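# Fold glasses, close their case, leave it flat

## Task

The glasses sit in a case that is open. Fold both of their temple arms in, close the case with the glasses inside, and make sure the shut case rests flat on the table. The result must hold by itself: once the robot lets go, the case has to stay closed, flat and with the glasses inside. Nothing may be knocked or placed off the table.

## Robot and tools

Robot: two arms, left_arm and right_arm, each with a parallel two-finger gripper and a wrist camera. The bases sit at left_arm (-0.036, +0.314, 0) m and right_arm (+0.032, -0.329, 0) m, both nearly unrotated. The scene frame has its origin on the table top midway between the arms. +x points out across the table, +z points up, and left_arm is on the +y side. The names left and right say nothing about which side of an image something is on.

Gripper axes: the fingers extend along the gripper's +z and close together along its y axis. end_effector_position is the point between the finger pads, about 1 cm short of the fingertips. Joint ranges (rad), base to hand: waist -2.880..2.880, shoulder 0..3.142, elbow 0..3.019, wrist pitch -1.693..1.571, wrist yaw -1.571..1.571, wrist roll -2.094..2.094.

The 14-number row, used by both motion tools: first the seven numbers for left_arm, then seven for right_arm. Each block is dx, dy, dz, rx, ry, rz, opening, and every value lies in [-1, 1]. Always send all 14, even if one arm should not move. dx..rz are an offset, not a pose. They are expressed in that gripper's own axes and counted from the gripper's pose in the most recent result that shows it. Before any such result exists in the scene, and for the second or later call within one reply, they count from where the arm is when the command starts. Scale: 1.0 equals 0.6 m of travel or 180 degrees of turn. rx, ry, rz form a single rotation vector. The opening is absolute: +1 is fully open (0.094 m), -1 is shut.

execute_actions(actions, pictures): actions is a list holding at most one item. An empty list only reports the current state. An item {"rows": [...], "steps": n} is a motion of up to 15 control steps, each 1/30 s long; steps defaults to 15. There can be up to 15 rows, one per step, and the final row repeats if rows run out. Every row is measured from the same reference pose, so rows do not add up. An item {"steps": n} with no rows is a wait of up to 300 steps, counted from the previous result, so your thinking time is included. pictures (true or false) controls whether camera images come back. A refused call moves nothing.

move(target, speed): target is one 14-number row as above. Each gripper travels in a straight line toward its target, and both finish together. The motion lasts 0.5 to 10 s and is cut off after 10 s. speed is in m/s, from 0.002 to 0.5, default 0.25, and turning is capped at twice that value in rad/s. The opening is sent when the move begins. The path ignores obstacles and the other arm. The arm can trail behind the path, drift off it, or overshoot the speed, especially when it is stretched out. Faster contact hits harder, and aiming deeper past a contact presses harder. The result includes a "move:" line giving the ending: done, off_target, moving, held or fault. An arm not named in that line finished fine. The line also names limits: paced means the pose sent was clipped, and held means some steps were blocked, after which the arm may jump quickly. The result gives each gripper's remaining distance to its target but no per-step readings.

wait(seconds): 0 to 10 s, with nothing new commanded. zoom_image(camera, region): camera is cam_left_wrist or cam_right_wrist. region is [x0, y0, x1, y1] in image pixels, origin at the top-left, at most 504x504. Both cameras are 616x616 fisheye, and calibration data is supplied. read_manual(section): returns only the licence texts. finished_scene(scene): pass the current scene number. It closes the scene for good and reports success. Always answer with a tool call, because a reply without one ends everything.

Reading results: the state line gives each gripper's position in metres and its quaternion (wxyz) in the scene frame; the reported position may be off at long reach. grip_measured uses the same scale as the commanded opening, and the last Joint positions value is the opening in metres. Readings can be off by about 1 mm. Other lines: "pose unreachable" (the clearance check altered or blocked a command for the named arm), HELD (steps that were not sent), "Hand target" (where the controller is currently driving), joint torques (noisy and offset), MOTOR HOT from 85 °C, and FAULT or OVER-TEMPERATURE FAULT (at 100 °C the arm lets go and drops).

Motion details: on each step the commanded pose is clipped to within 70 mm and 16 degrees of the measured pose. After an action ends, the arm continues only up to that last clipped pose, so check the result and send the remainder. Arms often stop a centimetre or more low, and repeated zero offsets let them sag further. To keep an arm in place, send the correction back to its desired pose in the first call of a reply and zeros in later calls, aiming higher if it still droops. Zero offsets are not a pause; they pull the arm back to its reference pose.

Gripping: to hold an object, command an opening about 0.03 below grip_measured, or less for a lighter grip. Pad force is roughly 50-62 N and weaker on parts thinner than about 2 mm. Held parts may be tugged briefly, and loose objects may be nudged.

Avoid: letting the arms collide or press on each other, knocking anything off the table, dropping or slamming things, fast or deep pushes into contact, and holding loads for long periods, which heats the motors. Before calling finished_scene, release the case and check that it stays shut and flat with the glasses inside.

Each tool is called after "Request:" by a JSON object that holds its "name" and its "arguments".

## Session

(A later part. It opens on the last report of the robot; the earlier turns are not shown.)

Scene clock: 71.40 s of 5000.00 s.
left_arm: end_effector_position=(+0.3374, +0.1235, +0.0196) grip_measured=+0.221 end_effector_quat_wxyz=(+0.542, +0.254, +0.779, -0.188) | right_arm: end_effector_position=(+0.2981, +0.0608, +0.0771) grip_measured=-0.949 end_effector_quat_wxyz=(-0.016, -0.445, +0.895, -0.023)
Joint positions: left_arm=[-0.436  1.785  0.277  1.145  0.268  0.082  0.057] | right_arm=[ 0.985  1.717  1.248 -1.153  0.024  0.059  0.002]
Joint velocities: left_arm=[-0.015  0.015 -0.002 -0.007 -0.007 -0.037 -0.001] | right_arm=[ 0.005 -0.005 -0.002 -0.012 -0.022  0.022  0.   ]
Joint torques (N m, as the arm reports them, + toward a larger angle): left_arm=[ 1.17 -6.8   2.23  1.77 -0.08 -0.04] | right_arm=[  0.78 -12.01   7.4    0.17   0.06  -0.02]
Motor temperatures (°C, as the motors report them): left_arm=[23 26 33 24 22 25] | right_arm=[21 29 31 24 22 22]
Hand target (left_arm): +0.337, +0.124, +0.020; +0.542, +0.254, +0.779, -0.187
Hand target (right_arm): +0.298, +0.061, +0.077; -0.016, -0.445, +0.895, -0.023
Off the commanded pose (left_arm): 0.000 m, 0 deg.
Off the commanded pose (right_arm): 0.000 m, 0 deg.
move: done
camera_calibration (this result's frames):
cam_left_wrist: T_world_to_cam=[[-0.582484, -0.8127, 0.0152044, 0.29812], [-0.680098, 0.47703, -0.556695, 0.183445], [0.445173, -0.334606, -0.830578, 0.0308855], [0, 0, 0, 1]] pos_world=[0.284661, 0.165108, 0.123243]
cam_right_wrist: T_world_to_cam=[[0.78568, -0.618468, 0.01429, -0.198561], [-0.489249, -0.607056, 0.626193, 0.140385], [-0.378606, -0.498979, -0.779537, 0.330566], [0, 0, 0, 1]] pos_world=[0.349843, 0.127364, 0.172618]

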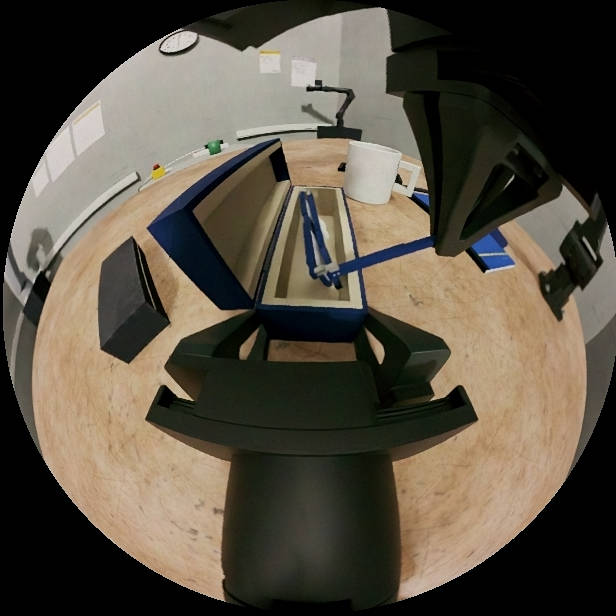

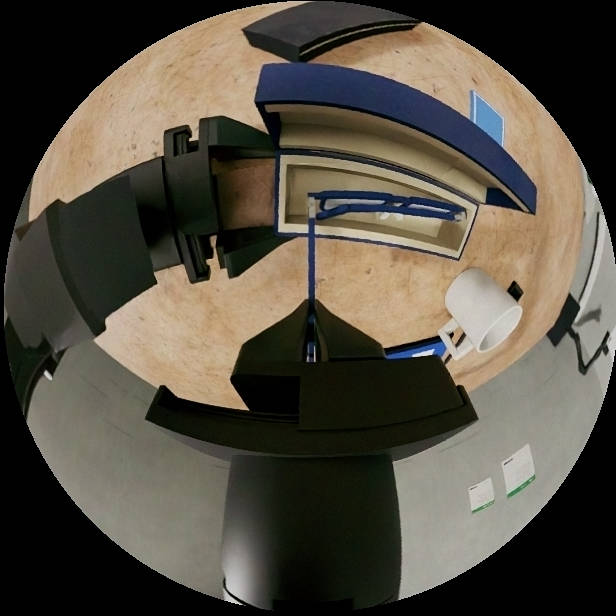

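Request:
{"name": "execute_actions", "arguments": {"actions": []}}

Request:
{"name": "move", "arguments": {"target": [0,0,0,0,0,0,0.1,-0.022,-0.06,-0.015,0,0,-0.19,-1], "speed": 0.08}}

Scene clock: 88.17 s of 5000.00 s.
left_arm: end_effector_position=(+0.3374, +0.1235, +0.0196) grip_measured=+0.221 end_effector_quat_wxyz=(+0.542, +0.254, +0.779, -0.188) | right_arm: end_effector_position=(+0.2981, +0.0608, +0.0771) grip_measured=-0.949 end_effector_quat_wxyz=(-0.016, -0.445, +0.895, -0.023)
Joint positions: left_arm=[-0.436  1.785  0.277  1.145  0.268  0.082  0.057] | right_arm=[ 0.985  1.717  1.248 -1.153  0.024  0.059  0.002]
Joint velocities: left_arm=[ 0.015  0.005 -0.027  0.002 -0.066  0.022 -0.001] | right_arm=[ 0.005  0.005 -0.002  0.017 -0.007 -0.051 -0.   ]
Joint torques (N m, as the arm reports them, + toward a larger angle): left_arm=[ 1.14 -6.53  2.18  1.76 -0.07 -0.05] | right_arm=[  0.78 -12.05   7.37   0.17   0.06  -0.02]
Motor temperatures (°C, as the motors report them): left_arm=[23 26 32 24 22 25] | right_arm=[21 29 31 24 22 22]
Hand target (left_arm): +0.337, +0.124, +0.020; +0.542, +0.254, +0.779, -0.187
Hand target (right_arm): +0.298, +0.061, +0.077; -0.016, -0.445, +0.895, -0.023
Off the commanded pose (left_arm): 0.000 m, 0 deg.
Off the commanded pose (right_arm): 0.000 m, 0 deg.
Steps of this call (steps 1 to 90: nothing new was sent; then 13.77 s passed at rest). Readings (end_effector_position):
1: left_arm (+0.3374, +0.1235, +0.0196) | right_arm (+0.2981, +0.0608, +0.0771)
2: left_arm (+0.3374, +0.1235, +0.0196) | right_arm (+0.2981, +0.0608, +0.0771)
4: left_arm (+0.3374, +0.1235, +0.0196) | right_arm (+0.2981, +0.0608, +0.0771)
8: left_arm (+0.3374, +0.1235, +0.0196) | right_arm (+0.2981, +0.0608, +0.0771)
90: the state above
camera_calibration (this result's frames):
cam_left_wrist: T_world_to_cam=[[-0.582484, -0.8127, 0.0152044, 0.29812], [-0.680098, 0.47703, -0.556695, 0.183445], [0.445173, -0.334606, -0.830578, 0.0308855], [0, 0, 0, 1]] pos_world=[0.284661, 0.165108, 0.123243]
cam_right_wrist: T_world_to_cam=[[0.78568, -0.618468, 0.01429, -0.198561], [-0.489249, -0.607056, 0.626193, 0.140385], [-0.378606, -0.498979, -0.779537, 0.330566], [0, 0, 0, 1]] pos_world=[0.349843, 0.127364, 0.172618]

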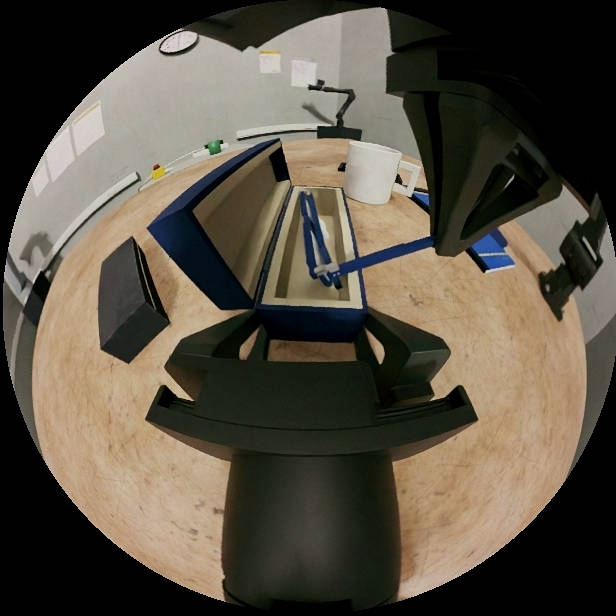

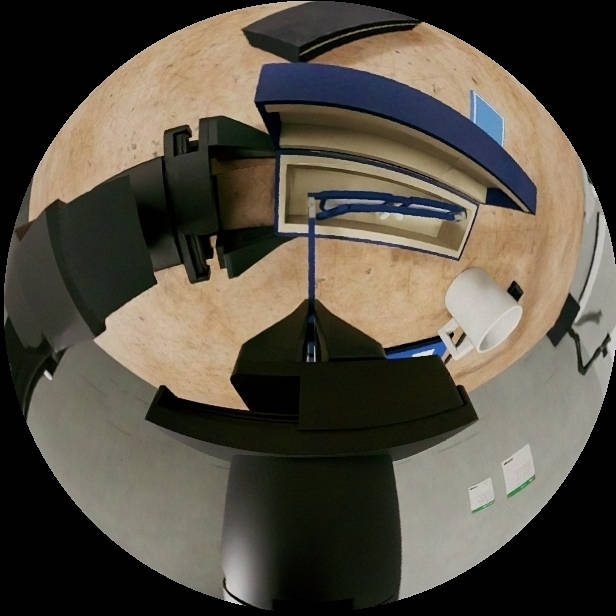

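Scene clock: 92.23 s of 5000.00 s.
left_arm: end_effector_position=(+0.3367, +0.1223, +0.0197) grip_measured=+0.221 end_effector_quat_wxyz=(+0.541, +0.256, +0.778, -0.190) | right_arm: end_effector_position=(+0.3252, +0.0425, +0.0788) grip_measured=-0.949 end_effector_quat_wxyz=(+0.024, +0.680, -0.733, +0.017)
Joint positions: left_arm=[-0.437  1.785  0.277  1.145  0.274  0.082  0.057] | right_arm=[ 0.917  1.719  1.255 -1.16   0.026 -0.582  0.002]
Joint velocities: left_arm=[-0.005 -0.015 -0.022 -0.012  0.051 -0.022 -0.001] | right_arm=[-0.015  0.005 -0.017 -0.002 -0.022 -0.007  0.001]
Joint torques (N m, as the arm reports them, + toward a larger angle): left_arm=[ 1.2  -6.87  2.18  1.75 -0.25 -0.06] | right_arm=[  0.25 -11.1   10.94  -0.79   0.08  -0.25]
Motor temperatures (°C, as the motors report them): left_arm=[23 26 31 24 22 25] | right_arm=[21 29 31 24 22 22]
Hand target (left_arm): +0.337, +0.123, +0.020; +0.542, +0.254, +0.779, -0.188
Hand target (right_arm): +0.335, +0.050, +0.086; +0.022, +0.688, -0.725, +0.017
Off the commanded pose (left_arm): 0.001 m, 0 deg.
Off the commanded pose (right_arm): 0.014 m, 1 deg.
move: off_target (right_arm)
camera_calibration (this result's frames):
cam_left_wrist: T_world_to_cam=[[-0.58745, -0.809081, 0.0170366, 0.297923], [-0.677536, 0.480208, -0.557086, 0.1823], [0.442547, -0.338803, -0.83028, 0.0322903], [0, 0, 0, 1]] pos_world=[0.28424, 0.164442, 0.123291]
cam_right_wrist: T_world_to_cam=[[0.995314, -0.0946594, -0.0197587, -0.318892], [-0.0608323, -0.77176, 0.632997, 0.00855278], [-0.0751682, -0.628829, -0.773902, 0.239481], [0, 0, 0, 1]] pos_world=[0.335919, 0.127007, 0.17362]

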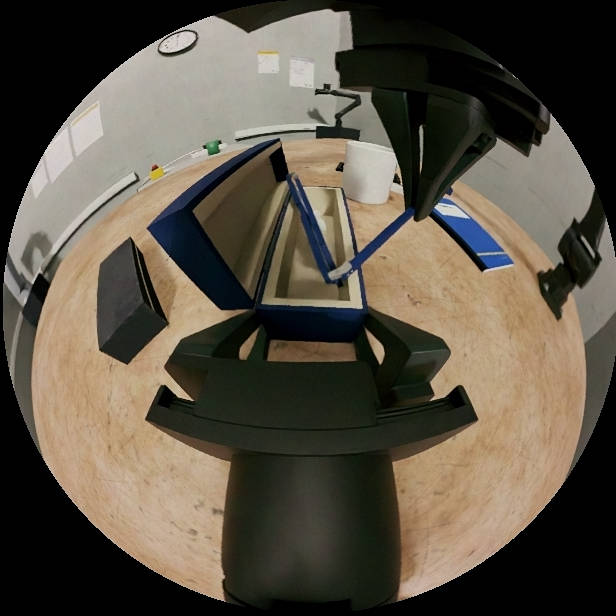

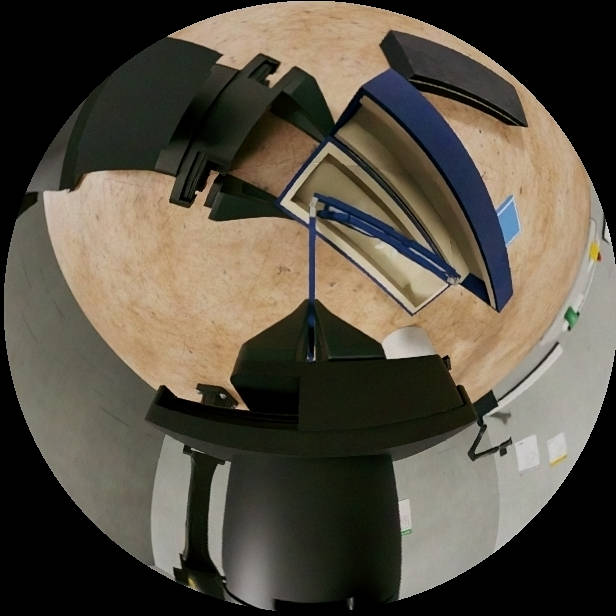

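Folding works. Move more inward.

Request:
{"name": "move", "arguments": {"target": [0,0,0,0,0,0,0.1,-0.05,-0.06,-0.012,0,0,-0.17,-1], "speed": 0.08}}

Scene clock: 98.40 s of 5000.00 s.
left_arm: end_effector_position=(+0.3363, +0.1216, +0.0197) grip_measured=+0.221 end_effector_quat_wxyz=(+0.541, +0.257, +0.778, -0.191) | right_arm: end_effector_position=(+0.3506, +0.0558, +0.0785) grip_measured=-0.949 end_effector_quat_wxyz=(+0.038, +0.844, -0.534, +0.010)
Joint positions: left_arm=[-0.439  1.785  0.277  1.145  0.275  0.082  0.057] | right_arm=[ 0.894  1.793  1.357 -1.208  0.029 -1.122  0.002]
Joint velocities: left_arm=[-0.015 -0.005  0.002  0.002  0.007  0.022 -0.   ] | right_arm=[-0.005 -0.005  0.007  0.007  0.037  0.022  0.   ]
Joint torques (N m, as the arm reports them, + toward a larger angle): left_arm=[ 1.05 -6.83  2.26  1.72 -0.1  -0.05] | right_arm=[  0.47 -11.82  11.59  -0.13  -0.16  -0.19]
Motor temperatures (°C, as the motors report them): left_arm=[23 26 31 24 22 25] | right_arm=[21 29 33 24 22 22]
Hand target (left_arm): +0.337, +0.122, +0.020; +0.541, +0.256, +0.778, -0.190
Hand target (right_arm): +0.363, +0.070, +0.084; +0.027, +0.849, -0.527, +0.010
Off the commanded pose (left_arm): 0.001 m, 0 deg.
Off the commanded pose (right_arm): 0.020 m, 2 deg.
move: off_target (right_arm)
camera_calibration (this result's frames):
cam_left_wrist: T_world_to_cam=[[-0.589546, -0.807547, 0.0174289, 0.297605], [-0.676368, 0.481754, -0.557171, 0.181805], [0.441545, -0.340266, -0.830215, 0.0327533], [0, 0, 0, 1]] pos_world=[0.283957, 0.16389, 0.123302]
cam_right_wrist: T_world_to_cam=[[0.910692, 0.407903, -0.0652301, -0.337822], [0.353941, -0.68909, 0.632361, -0.129396], [0.212993, -0.598974, -0.771922, 0.146606], [0, 0, 0, 1]] pos_world=[0.322224, 0.136446, 0.172957]

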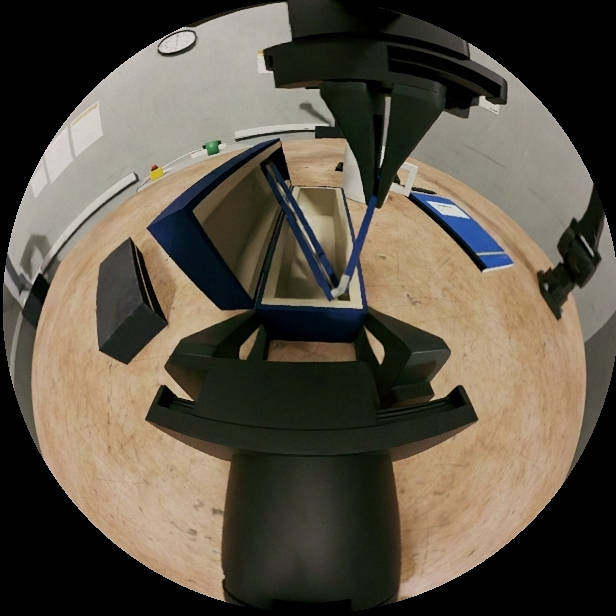

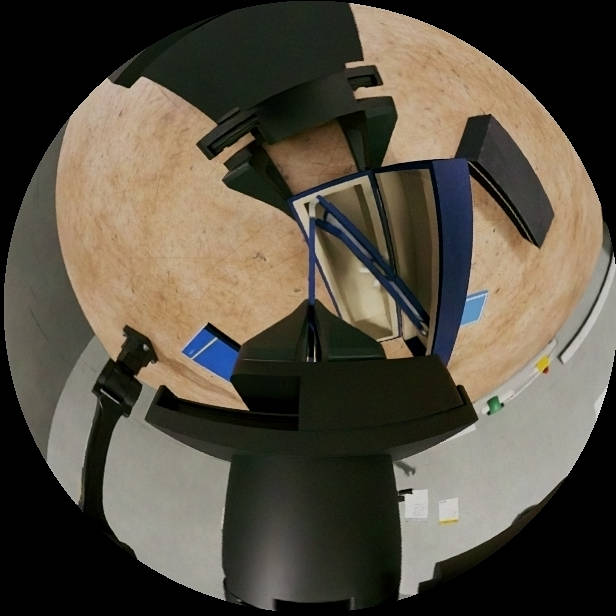

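Request:
{"name": "move", "arguments": {"target": [0,0,0,0,0,0,0.1,0.0,-0.075,-0.02,0,0,-0.18,-1], "speed": 0.07}}

Scene clock: 105.73 s of 5000.00 s.
left_arm: end_effector_position=(+0.3359, +0.1211, +0.0197) grip_measured=+0.221 end_effector_quat_wxyz=(+0.541, +0.258, +0.777, -0.192) | right_arm: end_effector_position=(+0.3748, +0.0714, +0.0787) grip_measured=-0.949 end_effector_quat_wxyz=(+0.044, +0.958, -0.285, -0.003)
Joint positions: left_arm=[-0.439  1.785  0.277  1.145  0.278  0.082  0.057] | right_arm=[ 0.877  1.865  1.462 -1.252  0.029 -1.689  0.002]
Joint velocities: left_arm=[ 0.005  0.015 -0.017  0.007 -0.022  0.037 -0.001] | right_arm=[-0.015  0.005 -0.007 -0.002  0.037 -0.051  0.002]
Joint torques (N m, as the arm reports them, + toward a larger angle): left_arm=[ 1.1  -6.7   2.2   1.74 -0.19 -0.05] | right_arm=[ -0.49 -13.21  11.64  -0.84   0.07  -0.27]
Motor temperatures (°C, as the motors report them): left_arm=[23 26 31 24 22 25] | right_arm=[21 29 34 24 22 22]
Hand target (left_arm): +0.336, +0.122, +0.020; +0.541, +0.257, +0.778, -0.191
Hand target (right_arm): +0.391, +0.075, +0.088; +0.039, +0.960, -0.278, -0.000
Off the commanded pose (left_arm): 0.001 m, 0 deg.
Off the commanded pose (right_arm): 0.020 m, 1 deg.
move: off_target (right_arm)
camera_calibration (this result's frames):
cam_left_wrist: T_world_to_cam=[[-0.592126, -0.80563, 0.0186051, 0.297628], [-0.675062, 0.483288, -0.557426, 0.181215], [0.440088, -0.342626, -0.830018, 0.0335619], [0, 0, 0, 1]] pos_world=[0.283794, 0.163699, 0.123333]
cam_right_wrist: T_world_to_cam=[[0.560422, 0.82219, -0.0996529, -0.261794], [0.692784, -0.399445, 0.600411, -0.27257], [0.453846, -0.405522, -0.793458, 0.0486072], [0, 0, 0, 1]] pos_world=[0.313488, 0.126079, 0.176133]

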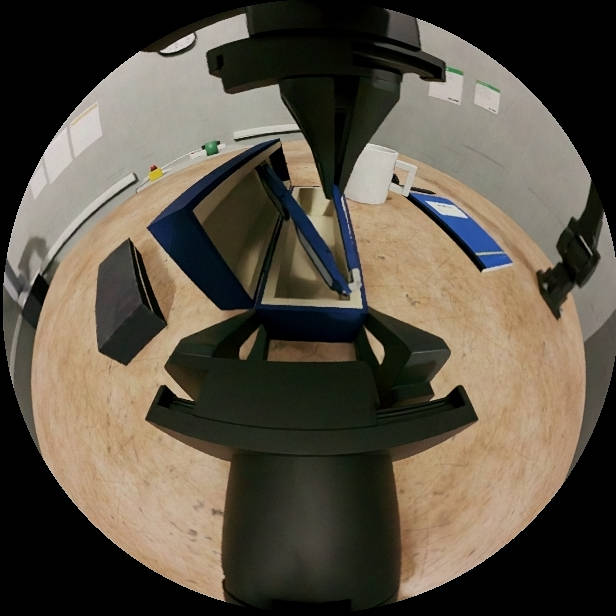

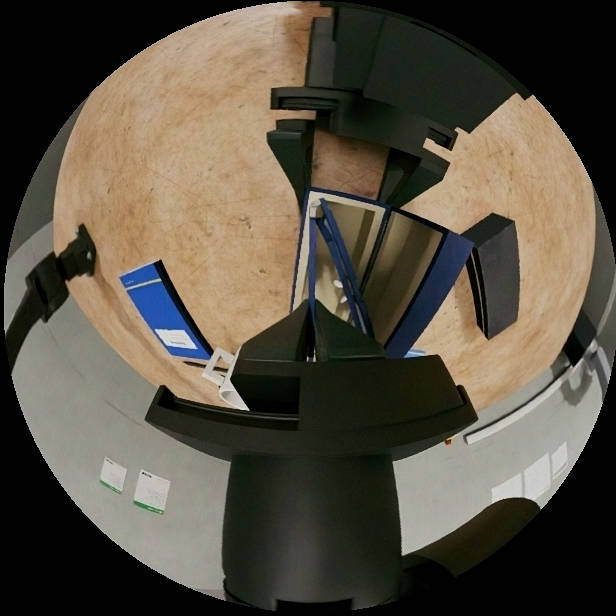

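Request:
{"name": "move", "arguments": {"target": [0,0,0,0,0,0,0.1,0.0,-0.02,-0.01,0,0,-0.06,-1], "speed": 0.07}}

Request:
{"name": "execute_actions", "arguments": {"actions": [{"rows":[[0,0,0,0,0,0,0.1,0,0,0,0,0,0,-0.8]]}], "pictures": false}}

Request:
{"name": "move", "arguments": {"target": [0,0,0,0,0,0,0.1,0.0,0,-0.1,0,0,0,-0.8], "speed": 0.1}}

Scene clock: 112.73 s of 5000.00 s.
left_arm: end_effector_position=(+0.3337, +0.1174, +0.0199) grip_measured=+0.221 end_effector_quat_wxyz=(+0.539, +0.263, +0.776, -0.197) | right_arm: end_effector_position=(+0.3761, +0.0738, +0.0780) grip_measured=-0.949 end_effector_quat_wxyz=(+0.042, +0.976, -0.215, -0.008)
Joint positions: left_arm=[-0.446  1.785  0.277  1.145  0.287  0.082  0.057] | right_arm=[ 0.877  1.871  1.47  -1.252  0.025 -1.834  0.002]
Joint velocities: left_arm=[ 0.005 -0.015 -0.012 -0.012 -0.051  0.037 -0.   ] | right_arm=[ 0.005 -0.005  0.007 -0.002 -0.007  0.022 -0.   ]
Joint torques (N m, as the arm reports them, + toward a larger angle): left_arm=[ 1.58 -6.75  2.24  1.76 -0.37 -0.04] | right_arm=[  1.04 -12.71  10.83  -0.98   0.09  -0.37]
Motor temperatures (°C, as the motors report them): left_arm=[23 26 31 24 22 25] | right_arm=[21 29 35 24 22 23]
Hand target (left_arm): +0.336, +0.121, +0.020; +0.541, +0.258, +0.777, -0.192
Hand target (right_arm): +0.381, +0.082, +0.084; +0.043, +0.980, -0.194, -0.007
Off the commanded pose (left_arm): 0.004 m, 1 deg.
Off the commanded pose (right_arm): 0.011 m, 3 deg.
After step 90, 2.37 s passed at rest.
move: off_target (right_arm)
camera_calibration (this result's frames):
cam_left_wrist: T_world_to_cam=[[-0.603892, -0.796777, 0.0214756, 0.296176], [-0.66849, 0.491619, -0.558061, 0.178447], [0.434092, -0.351365, -0.829522, 0.0363923], [0, 0, 0, 1]] pos_world=[0.282351, 0.161045, 0.123412]
cam_right_wrist: T_world_to_cam=[[0.435481, 0.894695, -0.0993823, -0.222919], [0.751108, -0.300285, 0.587933, -0.300321], [0.496178, -0.330681, -0.802781, 0.0277283], [0, 0, 0, 1]] pos_world=[0.308893, 0.118432, 0.176674]

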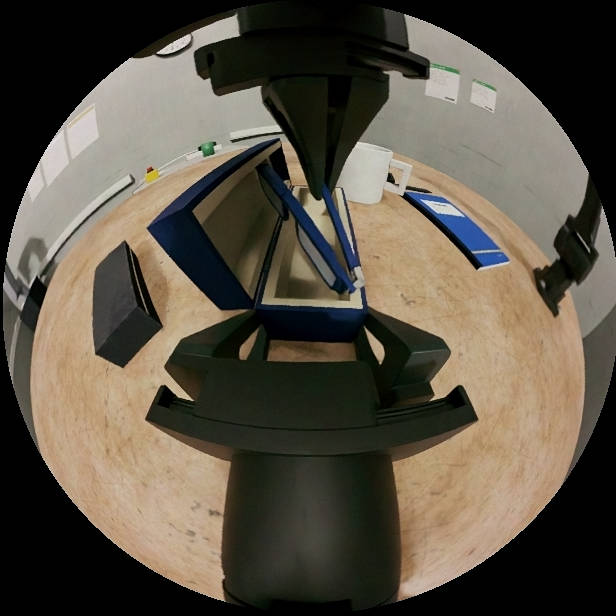

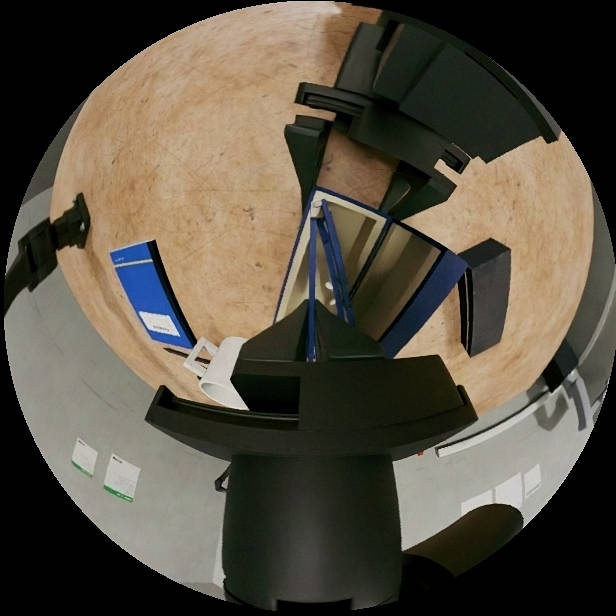

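Scene clock: 113.23 s of 5000.00 s.
left_arm: end_effector_position=(+0.3335, +0.1171, +0.0199) grip_measured=+0.221 end_effector_quat_wxyz=(+0.539, +0.263, +0.775, -0.198) | right_arm: end_effector_position=(+0.3761, +0.0739, +0.0780) grip_measured=-0.802 end_effector_quat_wxyz=(+0.042, +0.976, -0.215, -0.008)
Joint positions: left_arm=[-0.446  1.785  0.277  1.145  0.288  0.082  0.057] | right_arm=[ 0.877  1.871  1.47  -1.251  0.025 -1.833  0.009]
Joint velocities: left_arm=[-0.015 -0.005 -0.007  0.017  0.007 -0.066  0.   ] | right_arm=[-0.005 -0.015 -0.002  0.002  0.022 -0.051  0.001]
Joint torques (N m, as the arm reports them, + toward a larger angle): left_arm=[ 1.25 -6.8   2.18  1.72 -0.08 -0.05] | right_arm=[  0.68 -14.7    7.48  -0.03  -0.03  -0.04]
Motor temperatures (°C, as the motors report them): left_arm=[23 26 31 24 22 25] | right_arm=[21 29 34 24 22 23]
Hand target (left_arm): +0.334, +0.117, +0.020; +0.539, +0.263, +0.775, -0.198
Hand target (right_arm): +0.376, +0.074, +0.078; +0.042, +0.976, -0.215, -0.008
Off the commanded pose (left_arm): 0.000 m, 0 deg.
Off the commanded pose (right_arm): 0.000 m, 0 deg.
Steps of this call (steps 1 to 15: all 15 steps of this action). Readings (end_effector_position):
1: left_arm (+0.3335, +0.1171, +0.0199) | right_arm (+0.3761, +0.0739, +0.0780)
2: left_arm (+0.3335, +0.1171, +0.0199) | right_arm (+0.3761, +0.0739, +0.0780)
4: left_arm (+0.3335, +0.1171, +0.0199) | right_arm (+0.3761, +0.0739, +0.0780)
8: left_arm (+0.3335, +0.1171, +0.0199) | right_arm (+0.3761, +0.0739, +0.0780)
15: the state above

Scene clock: 114.53 s of 5000.00 s.
left_arm: end_effector_position=(+0.3335, +0.1171, +0.0199) grip_measured=+0.221 end_effector_quat_wxyz=(+0.539, +0.263, +0.775, -0.198) | right_arm: end_effector_position=(+0.3700, +0.0668, +0.1163) grip_measured=-0.802 end_effector_quat_wxyz=(+0.063, +0.974, -0.215, -0.019)
Joint positions: left_arm=[-0.446  1.785  0.277  1.145  0.288  0.082  0.057] | right_arm=[ 0.877  1.843  1.531 -1.389  0.025 -1.833  0.009]
Joint velocities: left_arm=[ 0.005 -0.005 -0.002  0.012 -0.007 -0.007  0.   ] | right_arm=[-0.005 -0.015 -0.002 -0.012 -0.022 -0.007  0.   ]
Joint torques (N m, as the arm reports them, + toward a larger angle): left_arm=[ 1.11 -6.69  2.22  1.75 -0.04 -0.04] | right_arm=[  0.98 -15.18  11.44  -0.44  -0.06  -0.01]
Motor temperatures (°C, as the motors report them): left_arm=[23 26 31 24 22 25] | right_arm=[21 29 34 24 22 23]
Hand target (left_arm): +0.334, +0.117, +0.020; +0.539, +0.263, +0.775, -0.198
Hand target (right_arm): +0.377, +0.078, +0.138; +0.042, +0.976, -0.215, -0.008
Off the commanded pose (left_arm): 0.000 m, 0 deg.
Off the commanded pose (right_arm): 0.026 m, 3 deg.
move: off_target (right_arm)
camera_calibration (this result's frames):
cam_left_wrist: T_world_to_cam=[[-0.605327, -0.795673, 0.0219968, 0.296095], [-0.66771, 0.492545, -0.558178, 0.178113], [0.433292, -0.352568, -0.82943, 0.0367974], [0, 0, 0, 1]] pos_world=[0.282218, 0.16084, 0.123426]
cam_right_wrist: T_world_to_cam=[[0.432112, 0.890114, -0.14483, -0.203323], [0.768812, -0.279654, 0.575084, -0.326886], [0.471388, -0.359848, -0.805172, 0.0705314], [0, 0, 0, 1]] pos_world=[0.305925, 0.114947, 0.215329]

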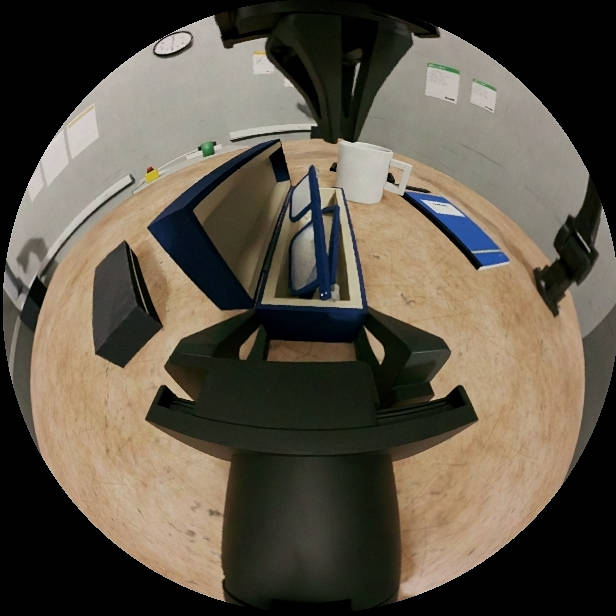

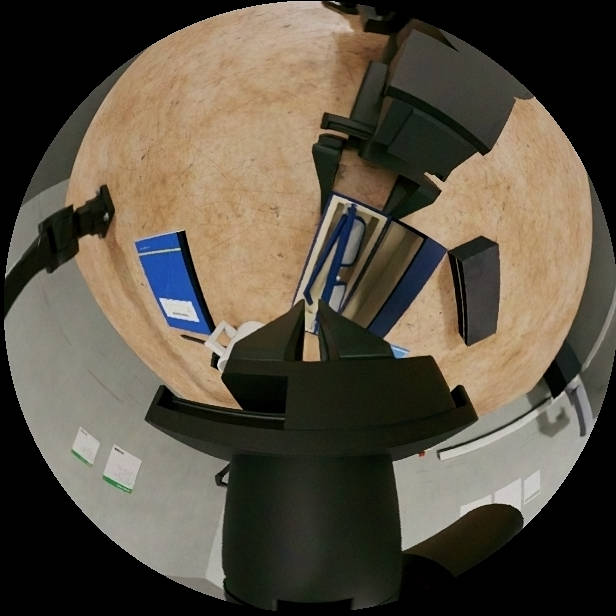

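Request:
{"name": "move", "arguments": {"target": [0,0,0,0,0,0,0.1,0.05,-0.03,-0.03,0.05,0,0.1,-0.3], "speed": 0.15}}

Request:
{"name": "zoom_image", "arguments": {"camera": "cam_right_wrist", "region": [220,150,440,370]}}

Request:
{"name": "zoom_image", "arguments": {"camera": "cam_left_wrist", "region": [230,130,410,330]}}

Scene clock: 121.50 s of 5000.00 s.
left_arm: end_effector_position=(+0.3335, +0.1171, +0.0199) grip_measured=+0.221 end_effector_quat_wxyz=(+0.539, +0.263, +0.775, -0.198) | right_arm: end_effector_position=(+0.4037, +0.0748, +0.1227) grip_measured=-0.302 end_effector_quat_wxyz=(+0.001, +0.935, -0.354, +0.005)
Joint positions: left_arm=[-0.446  1.785  0.277  1.145  0.288  0.082  0.057] | right_arm=[ 0.834  1.827  1.531 -1.274  0.01  -1.586  0.033]
Joint velocities: left_arm=[ 0.005  0.005 -0.012  0.002 -0.022 -0.007 -0.001] | right_arm=[-0.005 -0.005 -0.022 -0.002  0.037  0.007  0.   ]
Joint torques (N m, as the arm reports them, + toward a larger angle): left_arm=[ 1.28 -6.78  2.24  1.73 -0.04 -0.05] | right_arm=[ -0.02 -15.79   7.39   0.59  -0.2    0.06]
Motor temperatures (°C, as the motors report them): left_arm=[23 26 31 24 22 25] | right_arm=[21 30 35 24 22 22]
Hand target (left_arm): +0.334, +0.117, +0.020; +0.539, +0.263, +0.775, -0.198
Hand target (right_arm): +0.406, +0.072, +0.132; -0.011, +0.931, -0.365, +0.008
Off the commanded pose (left_arm): 0.000 m, 0 deg.
Off the commanded pose (right_arm): 0.009 m, 2 deg.
After step 90, 2.40 s passed at rest.
move: done
camera_calibration (this result's frames):
cam_left_wrist: T_world_to_cam=[[-0.605327, -0.795673, 0.0219968, 0.296095], [-0.66771, 0.492545, -0.558178, 0.178113], [0.433292, -0.352568, -0.82943, 0.0367974], [0, 0, 0, 1]] pos_world=[0.282218, 0.16084, 0.123426]
cam_right_wrist: T_world_to_cam=[[0.677048, 0.735837, -0.0122643, -0.327669], [0.596442, -0.538875, 0.59487, -0.26761], [0.431119, -0.410071, -0.803728, 0.0825022], [0, 0, 0, 1]] pos_world=[0.345894, 0.130734, 0.221484]

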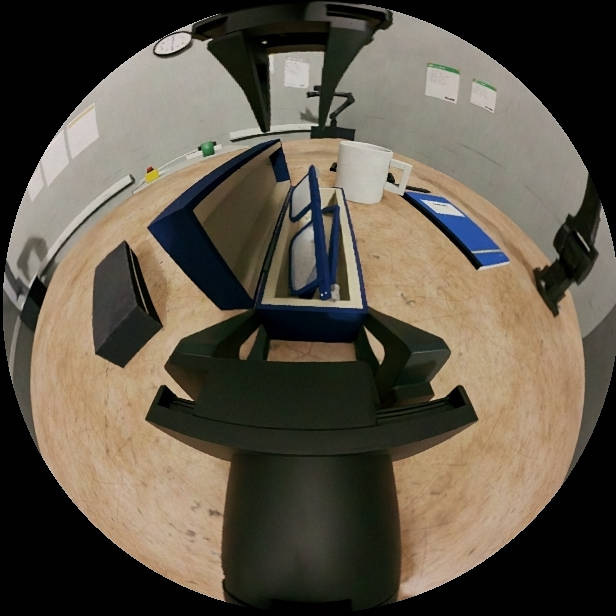

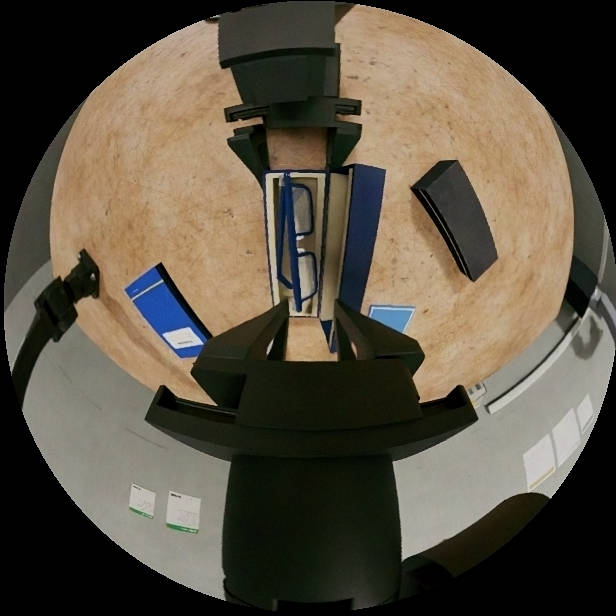

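Region (220, 150, 440, 370) of cam_right_wrist's 616x616 image, scaled by 2.291, with more detail than that image has.

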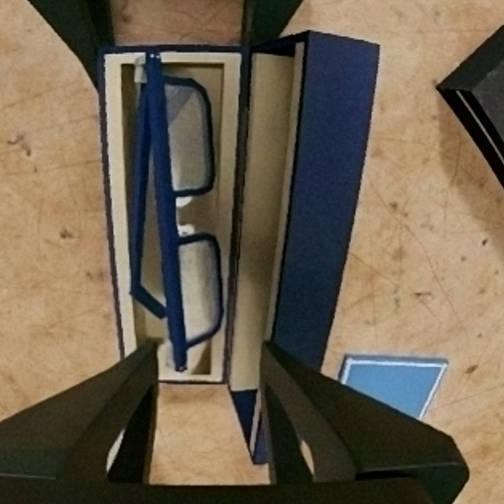

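Region (230, 130, 410, 330) of cam_left_wrist's 616x616 image, scaled by 2.520, with more detail than that image has; it fills the left 454 columns of this view, and the rest is white.

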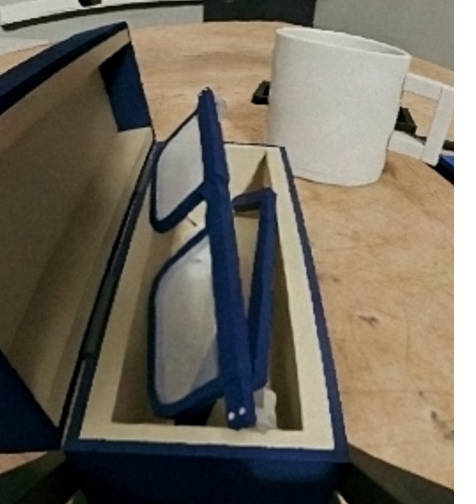

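Request:
{"name": "move", "arguments": {"target": [0,0,0,0,0,0,0.1,0.01,0.018,0.055,0,0,0,-1], "speed": 0.08}}

Scene clock: 125.87 s of 5000.00 s.
left_arm: end_effector_position=(+0.3335, +0.1171, +0.0199) grip_measured=+0.221 end_effector_quat_wxyz=(+0.539, +0.263, +0.775, -0.198) | right_arm: end_effector_position=(+0.3975, +0.0649, +0.0924) grip_measured=-0.996 end_effector_quat_wxyz=(+0.003, +0.934, -0.356, +0.004)
Joint positions: left_arm=[-0.446  1.785  0.277  1.145  0.288  0.082  0.057] | right_arm=[ 0.831  1.827  1.448 -1.194  0.01  -1.586  0.   ]
Joint velocities: left_arm=[-0.015 -0.015  0.012 -0.002 -0.007 -0.051 -0.001] | right_arm=[-0.015 -0.015 -0.012 -0.027 -0.051 -0.066 -0.001]
Joint torques (N m, as the arm reports them, + toward a larger angle): left_arm=[ 1.27 -6.65  2.24  1.71 -0.06 -0.04] | right_arm=[  0.1  -14.35   7.35   0.48  -0.06  -0.14]
Motor temperatures (°C, as the motors report them): left_arm=[23 26 31 24 22 25] | right_arm=[21 30 34 24 22 22]
Hand target (left_arm): +0.334, +0.117, +0.020; +0.539, +0.263, +0.775, -0.198
Hand target (right_arm): +0.401, +0.062, +0.090; +0.001, +0.935, -0.354, +0.005
Off the commanded pose (left_arm): 0.000 m, 0 deg.
Off the commanded pose (right_arm): 0.005 m, 0 deg.
After step 90, 0.60 s passed at rest.
move: done
camera_calibration (this result's frames):
cam_left_wrist: T_world_to_cam=[[-0.605327, -0.795673, 0.0219968, 0.296095], [-0.66771, 0.492545, -0.558178, 0.178113], [0.433292, -0.352568, -0.82943, 0.0367974], [0, 0, 0, 1]] pos_world=[0.282218, 0.16084, 0.123426]
cam_right_wrist: T_world_to_cam=[[0.680097, 0.732954, -0.0156935, -0.317297], [0.595557, -0.539872, 0.594853, -0.250801], [0.427527, -0.413904, -0.803682, 0.0585097], [0, 0, 0, 1]] pos_world=[0.340145, 0.121382, 0.191233]

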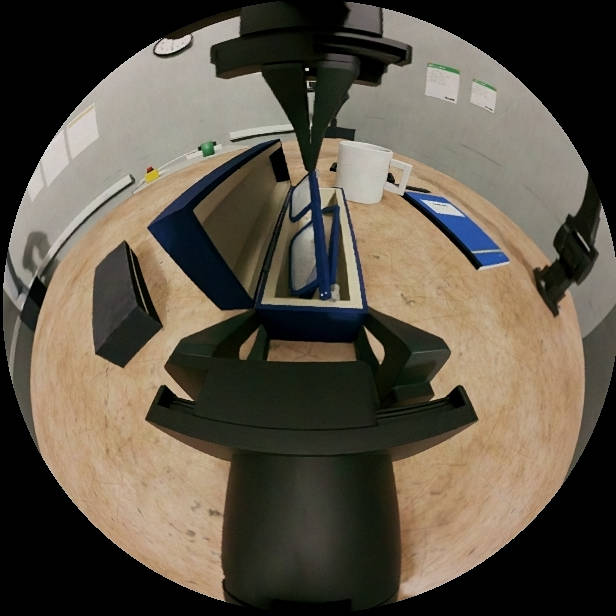

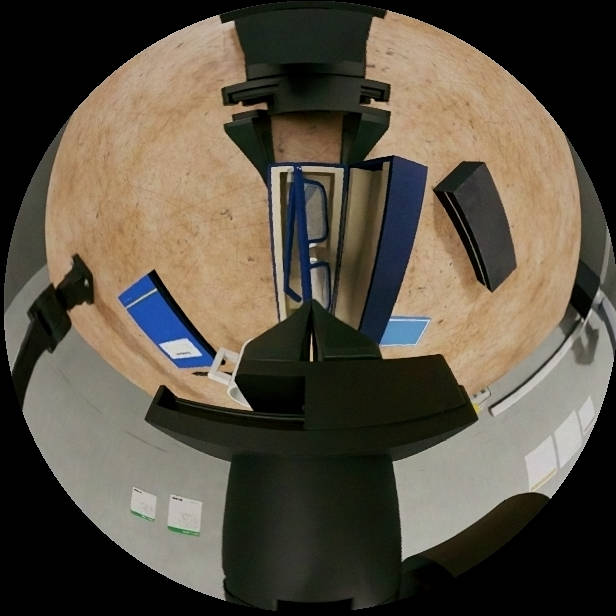

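Request:
{"name": "move", "arguments": {"target": [0,0,0,0,0,0,0.1,0.01,0.005,0.055,0,0,0,-1], "speed": 0.03}}

Request:
{"name": "zoom_image", "arguments": {"camera": "cam_left_wrist", "region": [230,130,410,330]}}

Scene clock: 131.20 s of 5000.00 s.
left_arm: end_effector_position=(+0.3335, +0.1171, +0.0199) grip_measured=+0.221 end_effector_quat_wxyz=(+0.539, +0.263, +0.775, -0.198) | right_arm: end_effector_position=(+0.3977, +0.0624, +0.0746) grip_measured=-0.996 end_effector_quat_wxyz=(-0.007, +0.934, -0.358, +0.008)
Joint positions: left_arm=[-0.446  1.785  0.277  1.145  0.288  0.082  0.057] | right_arm=[ 0.827  1.829  1.399 -1.123  0.01  -1.586  0.   ]
Joint velocities: left_arm=[-0.015 -0.015  0.007 -0.012 -0.022 -0.007  0.001] | right_arm=[ 0.005 -0.005 -0.022 -0.007  0.007 -0.051  0.   ]
Joint torques (N m, as the arm reports them, + toward a larger angle): left_arm=[ 1.28 -6.65  2.24  1.76 -0.05 -0.06] | right_arm=[  0.43 -11.86   7.05   0.53  -0.07  -0.14]
Motor temperatures (°C, as the motors report them): left_arm=[23 26 31 24 22 25] | right_arm=[21 30 33 24 22 22]
Hand target (left_arm): +0.334, +0.117, +0.020; +0.539, +0.263, +0.775, -0.198
Hand target (right_arm): +0.400, +0.058, +0.060; +0.003, +0.934, -0.356, +0.004
Off the commanded pose (left_arm): 0.000 m, 0 deg.
Off the commanded pose (right_arm): 0.016 m, 1 deg.
After step 90, 0.90 s passed at rest.
move: off_target (right_arm)
camera_calibration (this result's frames):
cam_left_wrist: T_world_to_cam=[[-0.605327, -0.795673, 0.0219968, 0.296095], [-0.66771, 0.492545, -0.558178, 0.178113], [0.433292, -0.352568, -0.82943, 0.0367974], [0, 0, 0, 1]] pos_world=[0.282218, 0.16084, 0.123426]
cam_right_wrist: T_world_to_cam=[[0.682405, 0.730955, 0.00528308, -0.318251], [0.585425, -0.55084, 0.594855, -0.236956], [0.437723, -0.402839, -0.803815, 0.038333], [0, 0, 0, 1]] pos_world=[0.339117, 0.117545, 0.173448]

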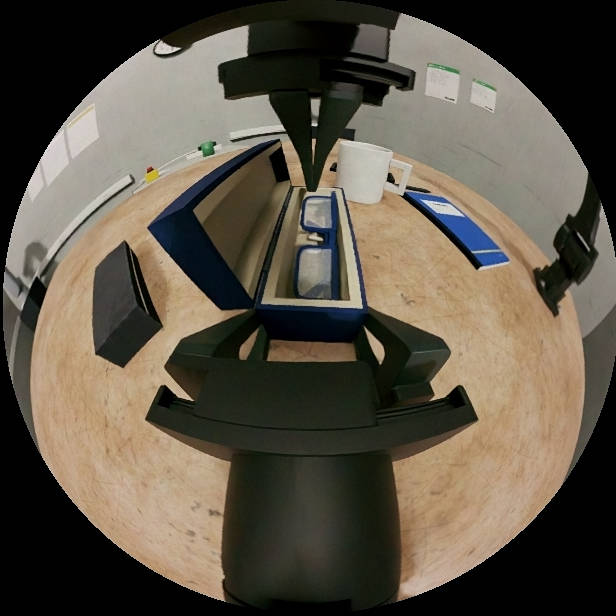

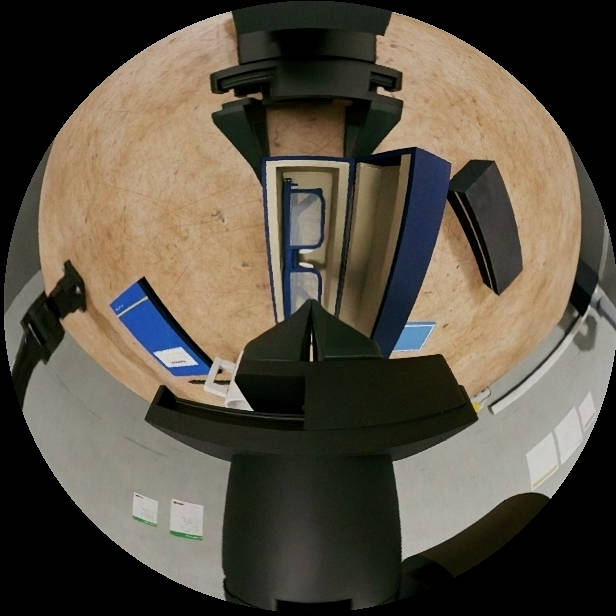

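Region (230, 130, 410, 330) of cam_left_wrist's 616x616 image, scaled by 2.520, with more detail than that image has; it fills the left 454 columns of this view, and the rest is white.

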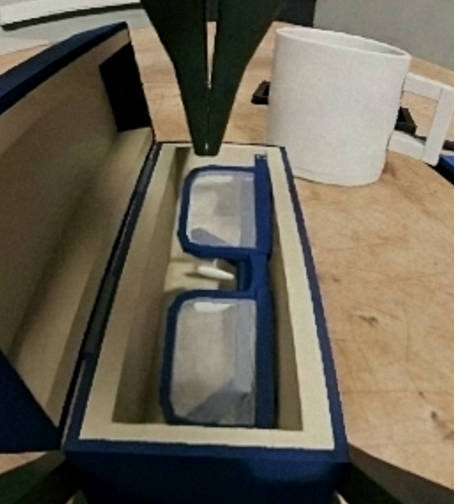

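Request:
{"name": "move", "arguments": {"target": [0,0,0,0,0,0,0.1,0,0,-0.2,0,0,0,-1]}}

Request:
{"name": "zoom_image", "arguments": {"camera": "cam_right_wrist", "region": [220,150,440,330]}}

Request:
{"name": "move", "arguments": {"target": [0,0,0,0,0,0,0.1,0,-0.24,-0.04,0,0,0.15,-1]}}

Scene clock: 136.77 s of 5000.00 s.
left_arm: end_effector_position=(+0.3335, +0.1171, +0.0199) grip_measured=+0.221 end_effector_quat_wxyz=(+0.539, +0.263, +0.775, -0.198) | right_arm: end_effector_position=(+0.3899, +0.0541, +0.1858) grip_measured=-0.996 end_effector_quat_wxyz=(+0.001, +0.934, -0.358, +0.005)
Joint positions: left_arm=[-0.446  1.785  0.277  1.145  0.288  0.082  0.057] | right_arm=[ 0.827  1.726  1.562 -1.405  0.01  -1.586  0.   ]
Joint velocities: left_arm=[-0.005 -0.015  0.007 -0.007  0.022  0.022 -0.001] | right_arm=[-0.015 -0.005 -0.007  0.007  0.007  0.007  0.   ]
Joint torques (N m, as the arm reports them, + toward a larger angle): left_arm=[ 1.04 -6.87  2.24  1.75 -0.06 -0.02] | right_arm=[  0.95 -12.82  11.12  -0.19  -0.06   0.  ]
Motor temperatures (°C, as the motors report them): left_arm=[23 26 31 24 22 25] | right_arm=[21 30 33 24 22 22]
Hand target (left_arm): +0.334, +0.117, +0.020; +0.539, +0.263, +0.775, -0.198
Hand target (right_arm): +0.395, +0.062, +0.195; -0.007, +0.934, -0.358, +0.008
Off the commanded pose (left_arm): 0.000 m, 0 deg.
Off the commanded pose (right_arm): 0.013 m, 1 deg.
After step 90, 1.60 s passed at rest.
move: off_target (right_arm); limits=paced
camera_calibration (this result's frames):
cam_left_wrist: T_world_to_cam=[[-0.605327, -0.795673, 0.0219968, 0.296095], [-0.66771, 0.492545, -0.558178, 0.178113], [0.433292, -0.352568, -0.82943, 0.0367974], [0, 0, 0, 1]] pos_world=[0.282218, 0.16084, 0.123426]
cam_right_wrist: T_world_to_cam=[[0.682363, 0.73091, -0.0122643, -0.304143], [0.592521, -0.543184, 0.59487, -0.306342], [0.428135, -0.413185, -0.803728, 0.132004], [0, 0, 0, 1]] pos_world=[0.332534, 0.110443, 0.284599]

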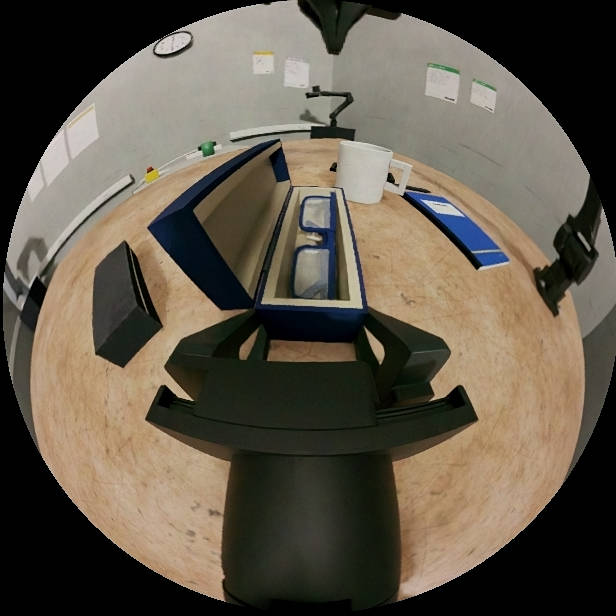

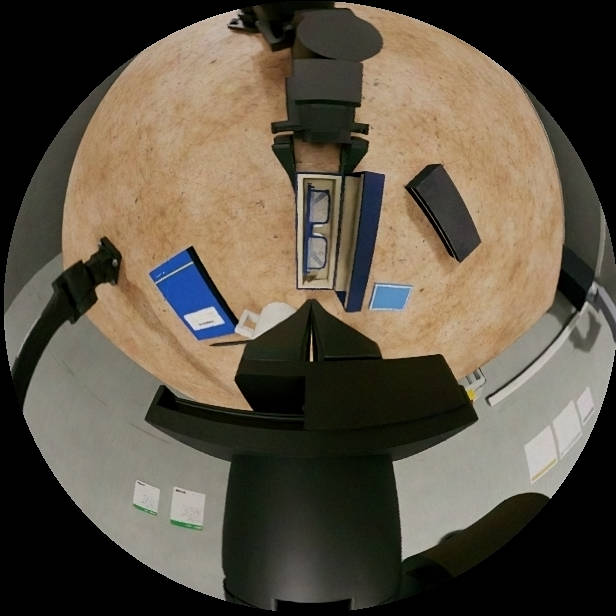

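Region (220, 150, 440, 330) of cam_right_wrist's 616x616 image, scaled by 2.291, with more detail than that image has; it fills the top 412 rows of this view, and the rest is white.

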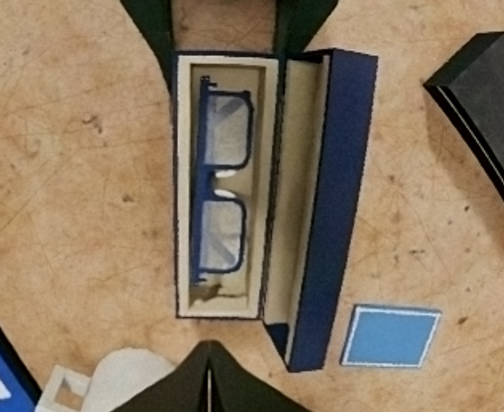

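Scene clock: 138.47 s of 5000.00 s.
left_arm: end_effector_position=(+0.3335, +0.1171, +0.0199) grip_measured=+0.221 end_effector_quat_wxyz=(+0.539, +0.263, +0.775, -0.198) | right_arm: end_effector_position=(+0.4796, +0.1508, +0.2038) grip_measured=-0.996 end_effector_quat_wxyz=(+0.010, +0.827, -0.562, +0.004)
Joint positions: left_arm=[-0.446  1.785  0.277  1.145  0.288  0.082  0.057] | right_arm=[ 0.827  2.131  2.221 -1.679  0.01  -1.124  0.   ]
Joint velocities: left_arm=[-0.015  0.005 -0.002  0.007 -0.022  0.022 -0.   ] | right_arm=[-0.005 -0.015  0.002 -0.002 -0.022  0.007 -0.001]
Joint torques (N m, as the arm reports them, + toward a larger angle): left_arm=[ 1.22 -6.7   2.24  1.75 -0.06 -0.04] | right_arm=[  1.07 -16.76  12.52  -0.18  -0.06   0.06]
Motor temperatures (°C, as the motors report them): left_arm=[23 26 31 24 22 25] | right_arm=[21 30 33 24 22 22]
Hand target (left_arm): +0.334, +0.117, +0.020; +0.539, +0.263, +0.775, -0.198
Hand target (right_arm): +0.485, +0.161, +0.209; -0.001, +0.824, -0.566, +0.005
Off the commanded pose (left_arm): 0.000 m, 0 deg.
Off the commanded pose (right_arm): 0.014 m, 1 deg.
move: off_target (right_arm)
camera_calibration (this result's frames):
cam_left_wrist: T_world_to_cam=[[-0.605327, -0.795673, 0.0219968, 0.296095], [-0.66771, 0.492545, -0.558178, 0.178113], [0.433292, -0.352568, -0.82943, 0.0367974], [0, 0, 0, 1]] pos_world=[0.282218, 0.16084, 0.123426]
cam_right_wrist: T_world_to_cam=[[0.93669, 0.349263, -0.0250593, -0.497658], [0.293465, -0.743973, 0.600319, -0.145034], [0.191026, -0.569667, -0.799368, 0.284505], [0, 0, 0, 1]] pos_world=[0.454365, 0.227985, 0.30202]

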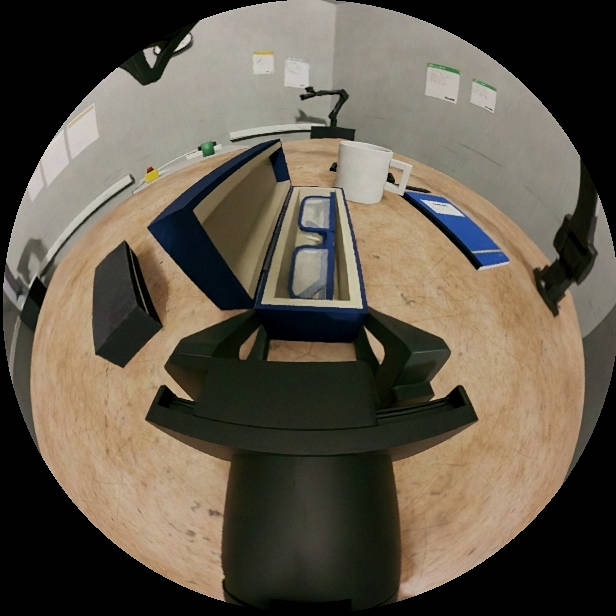

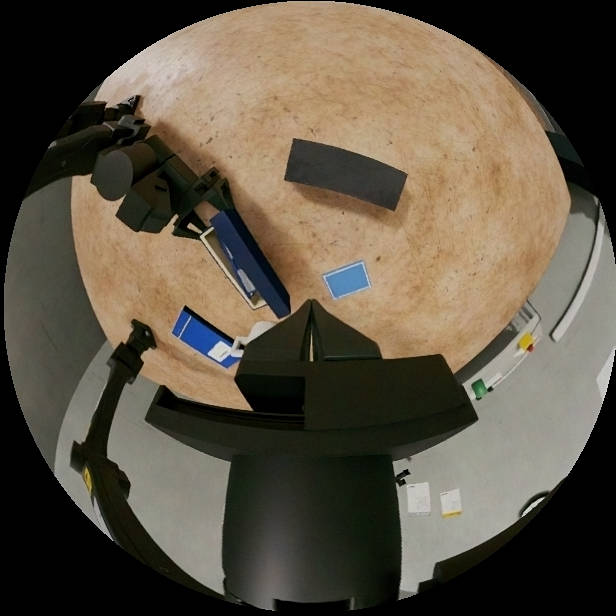

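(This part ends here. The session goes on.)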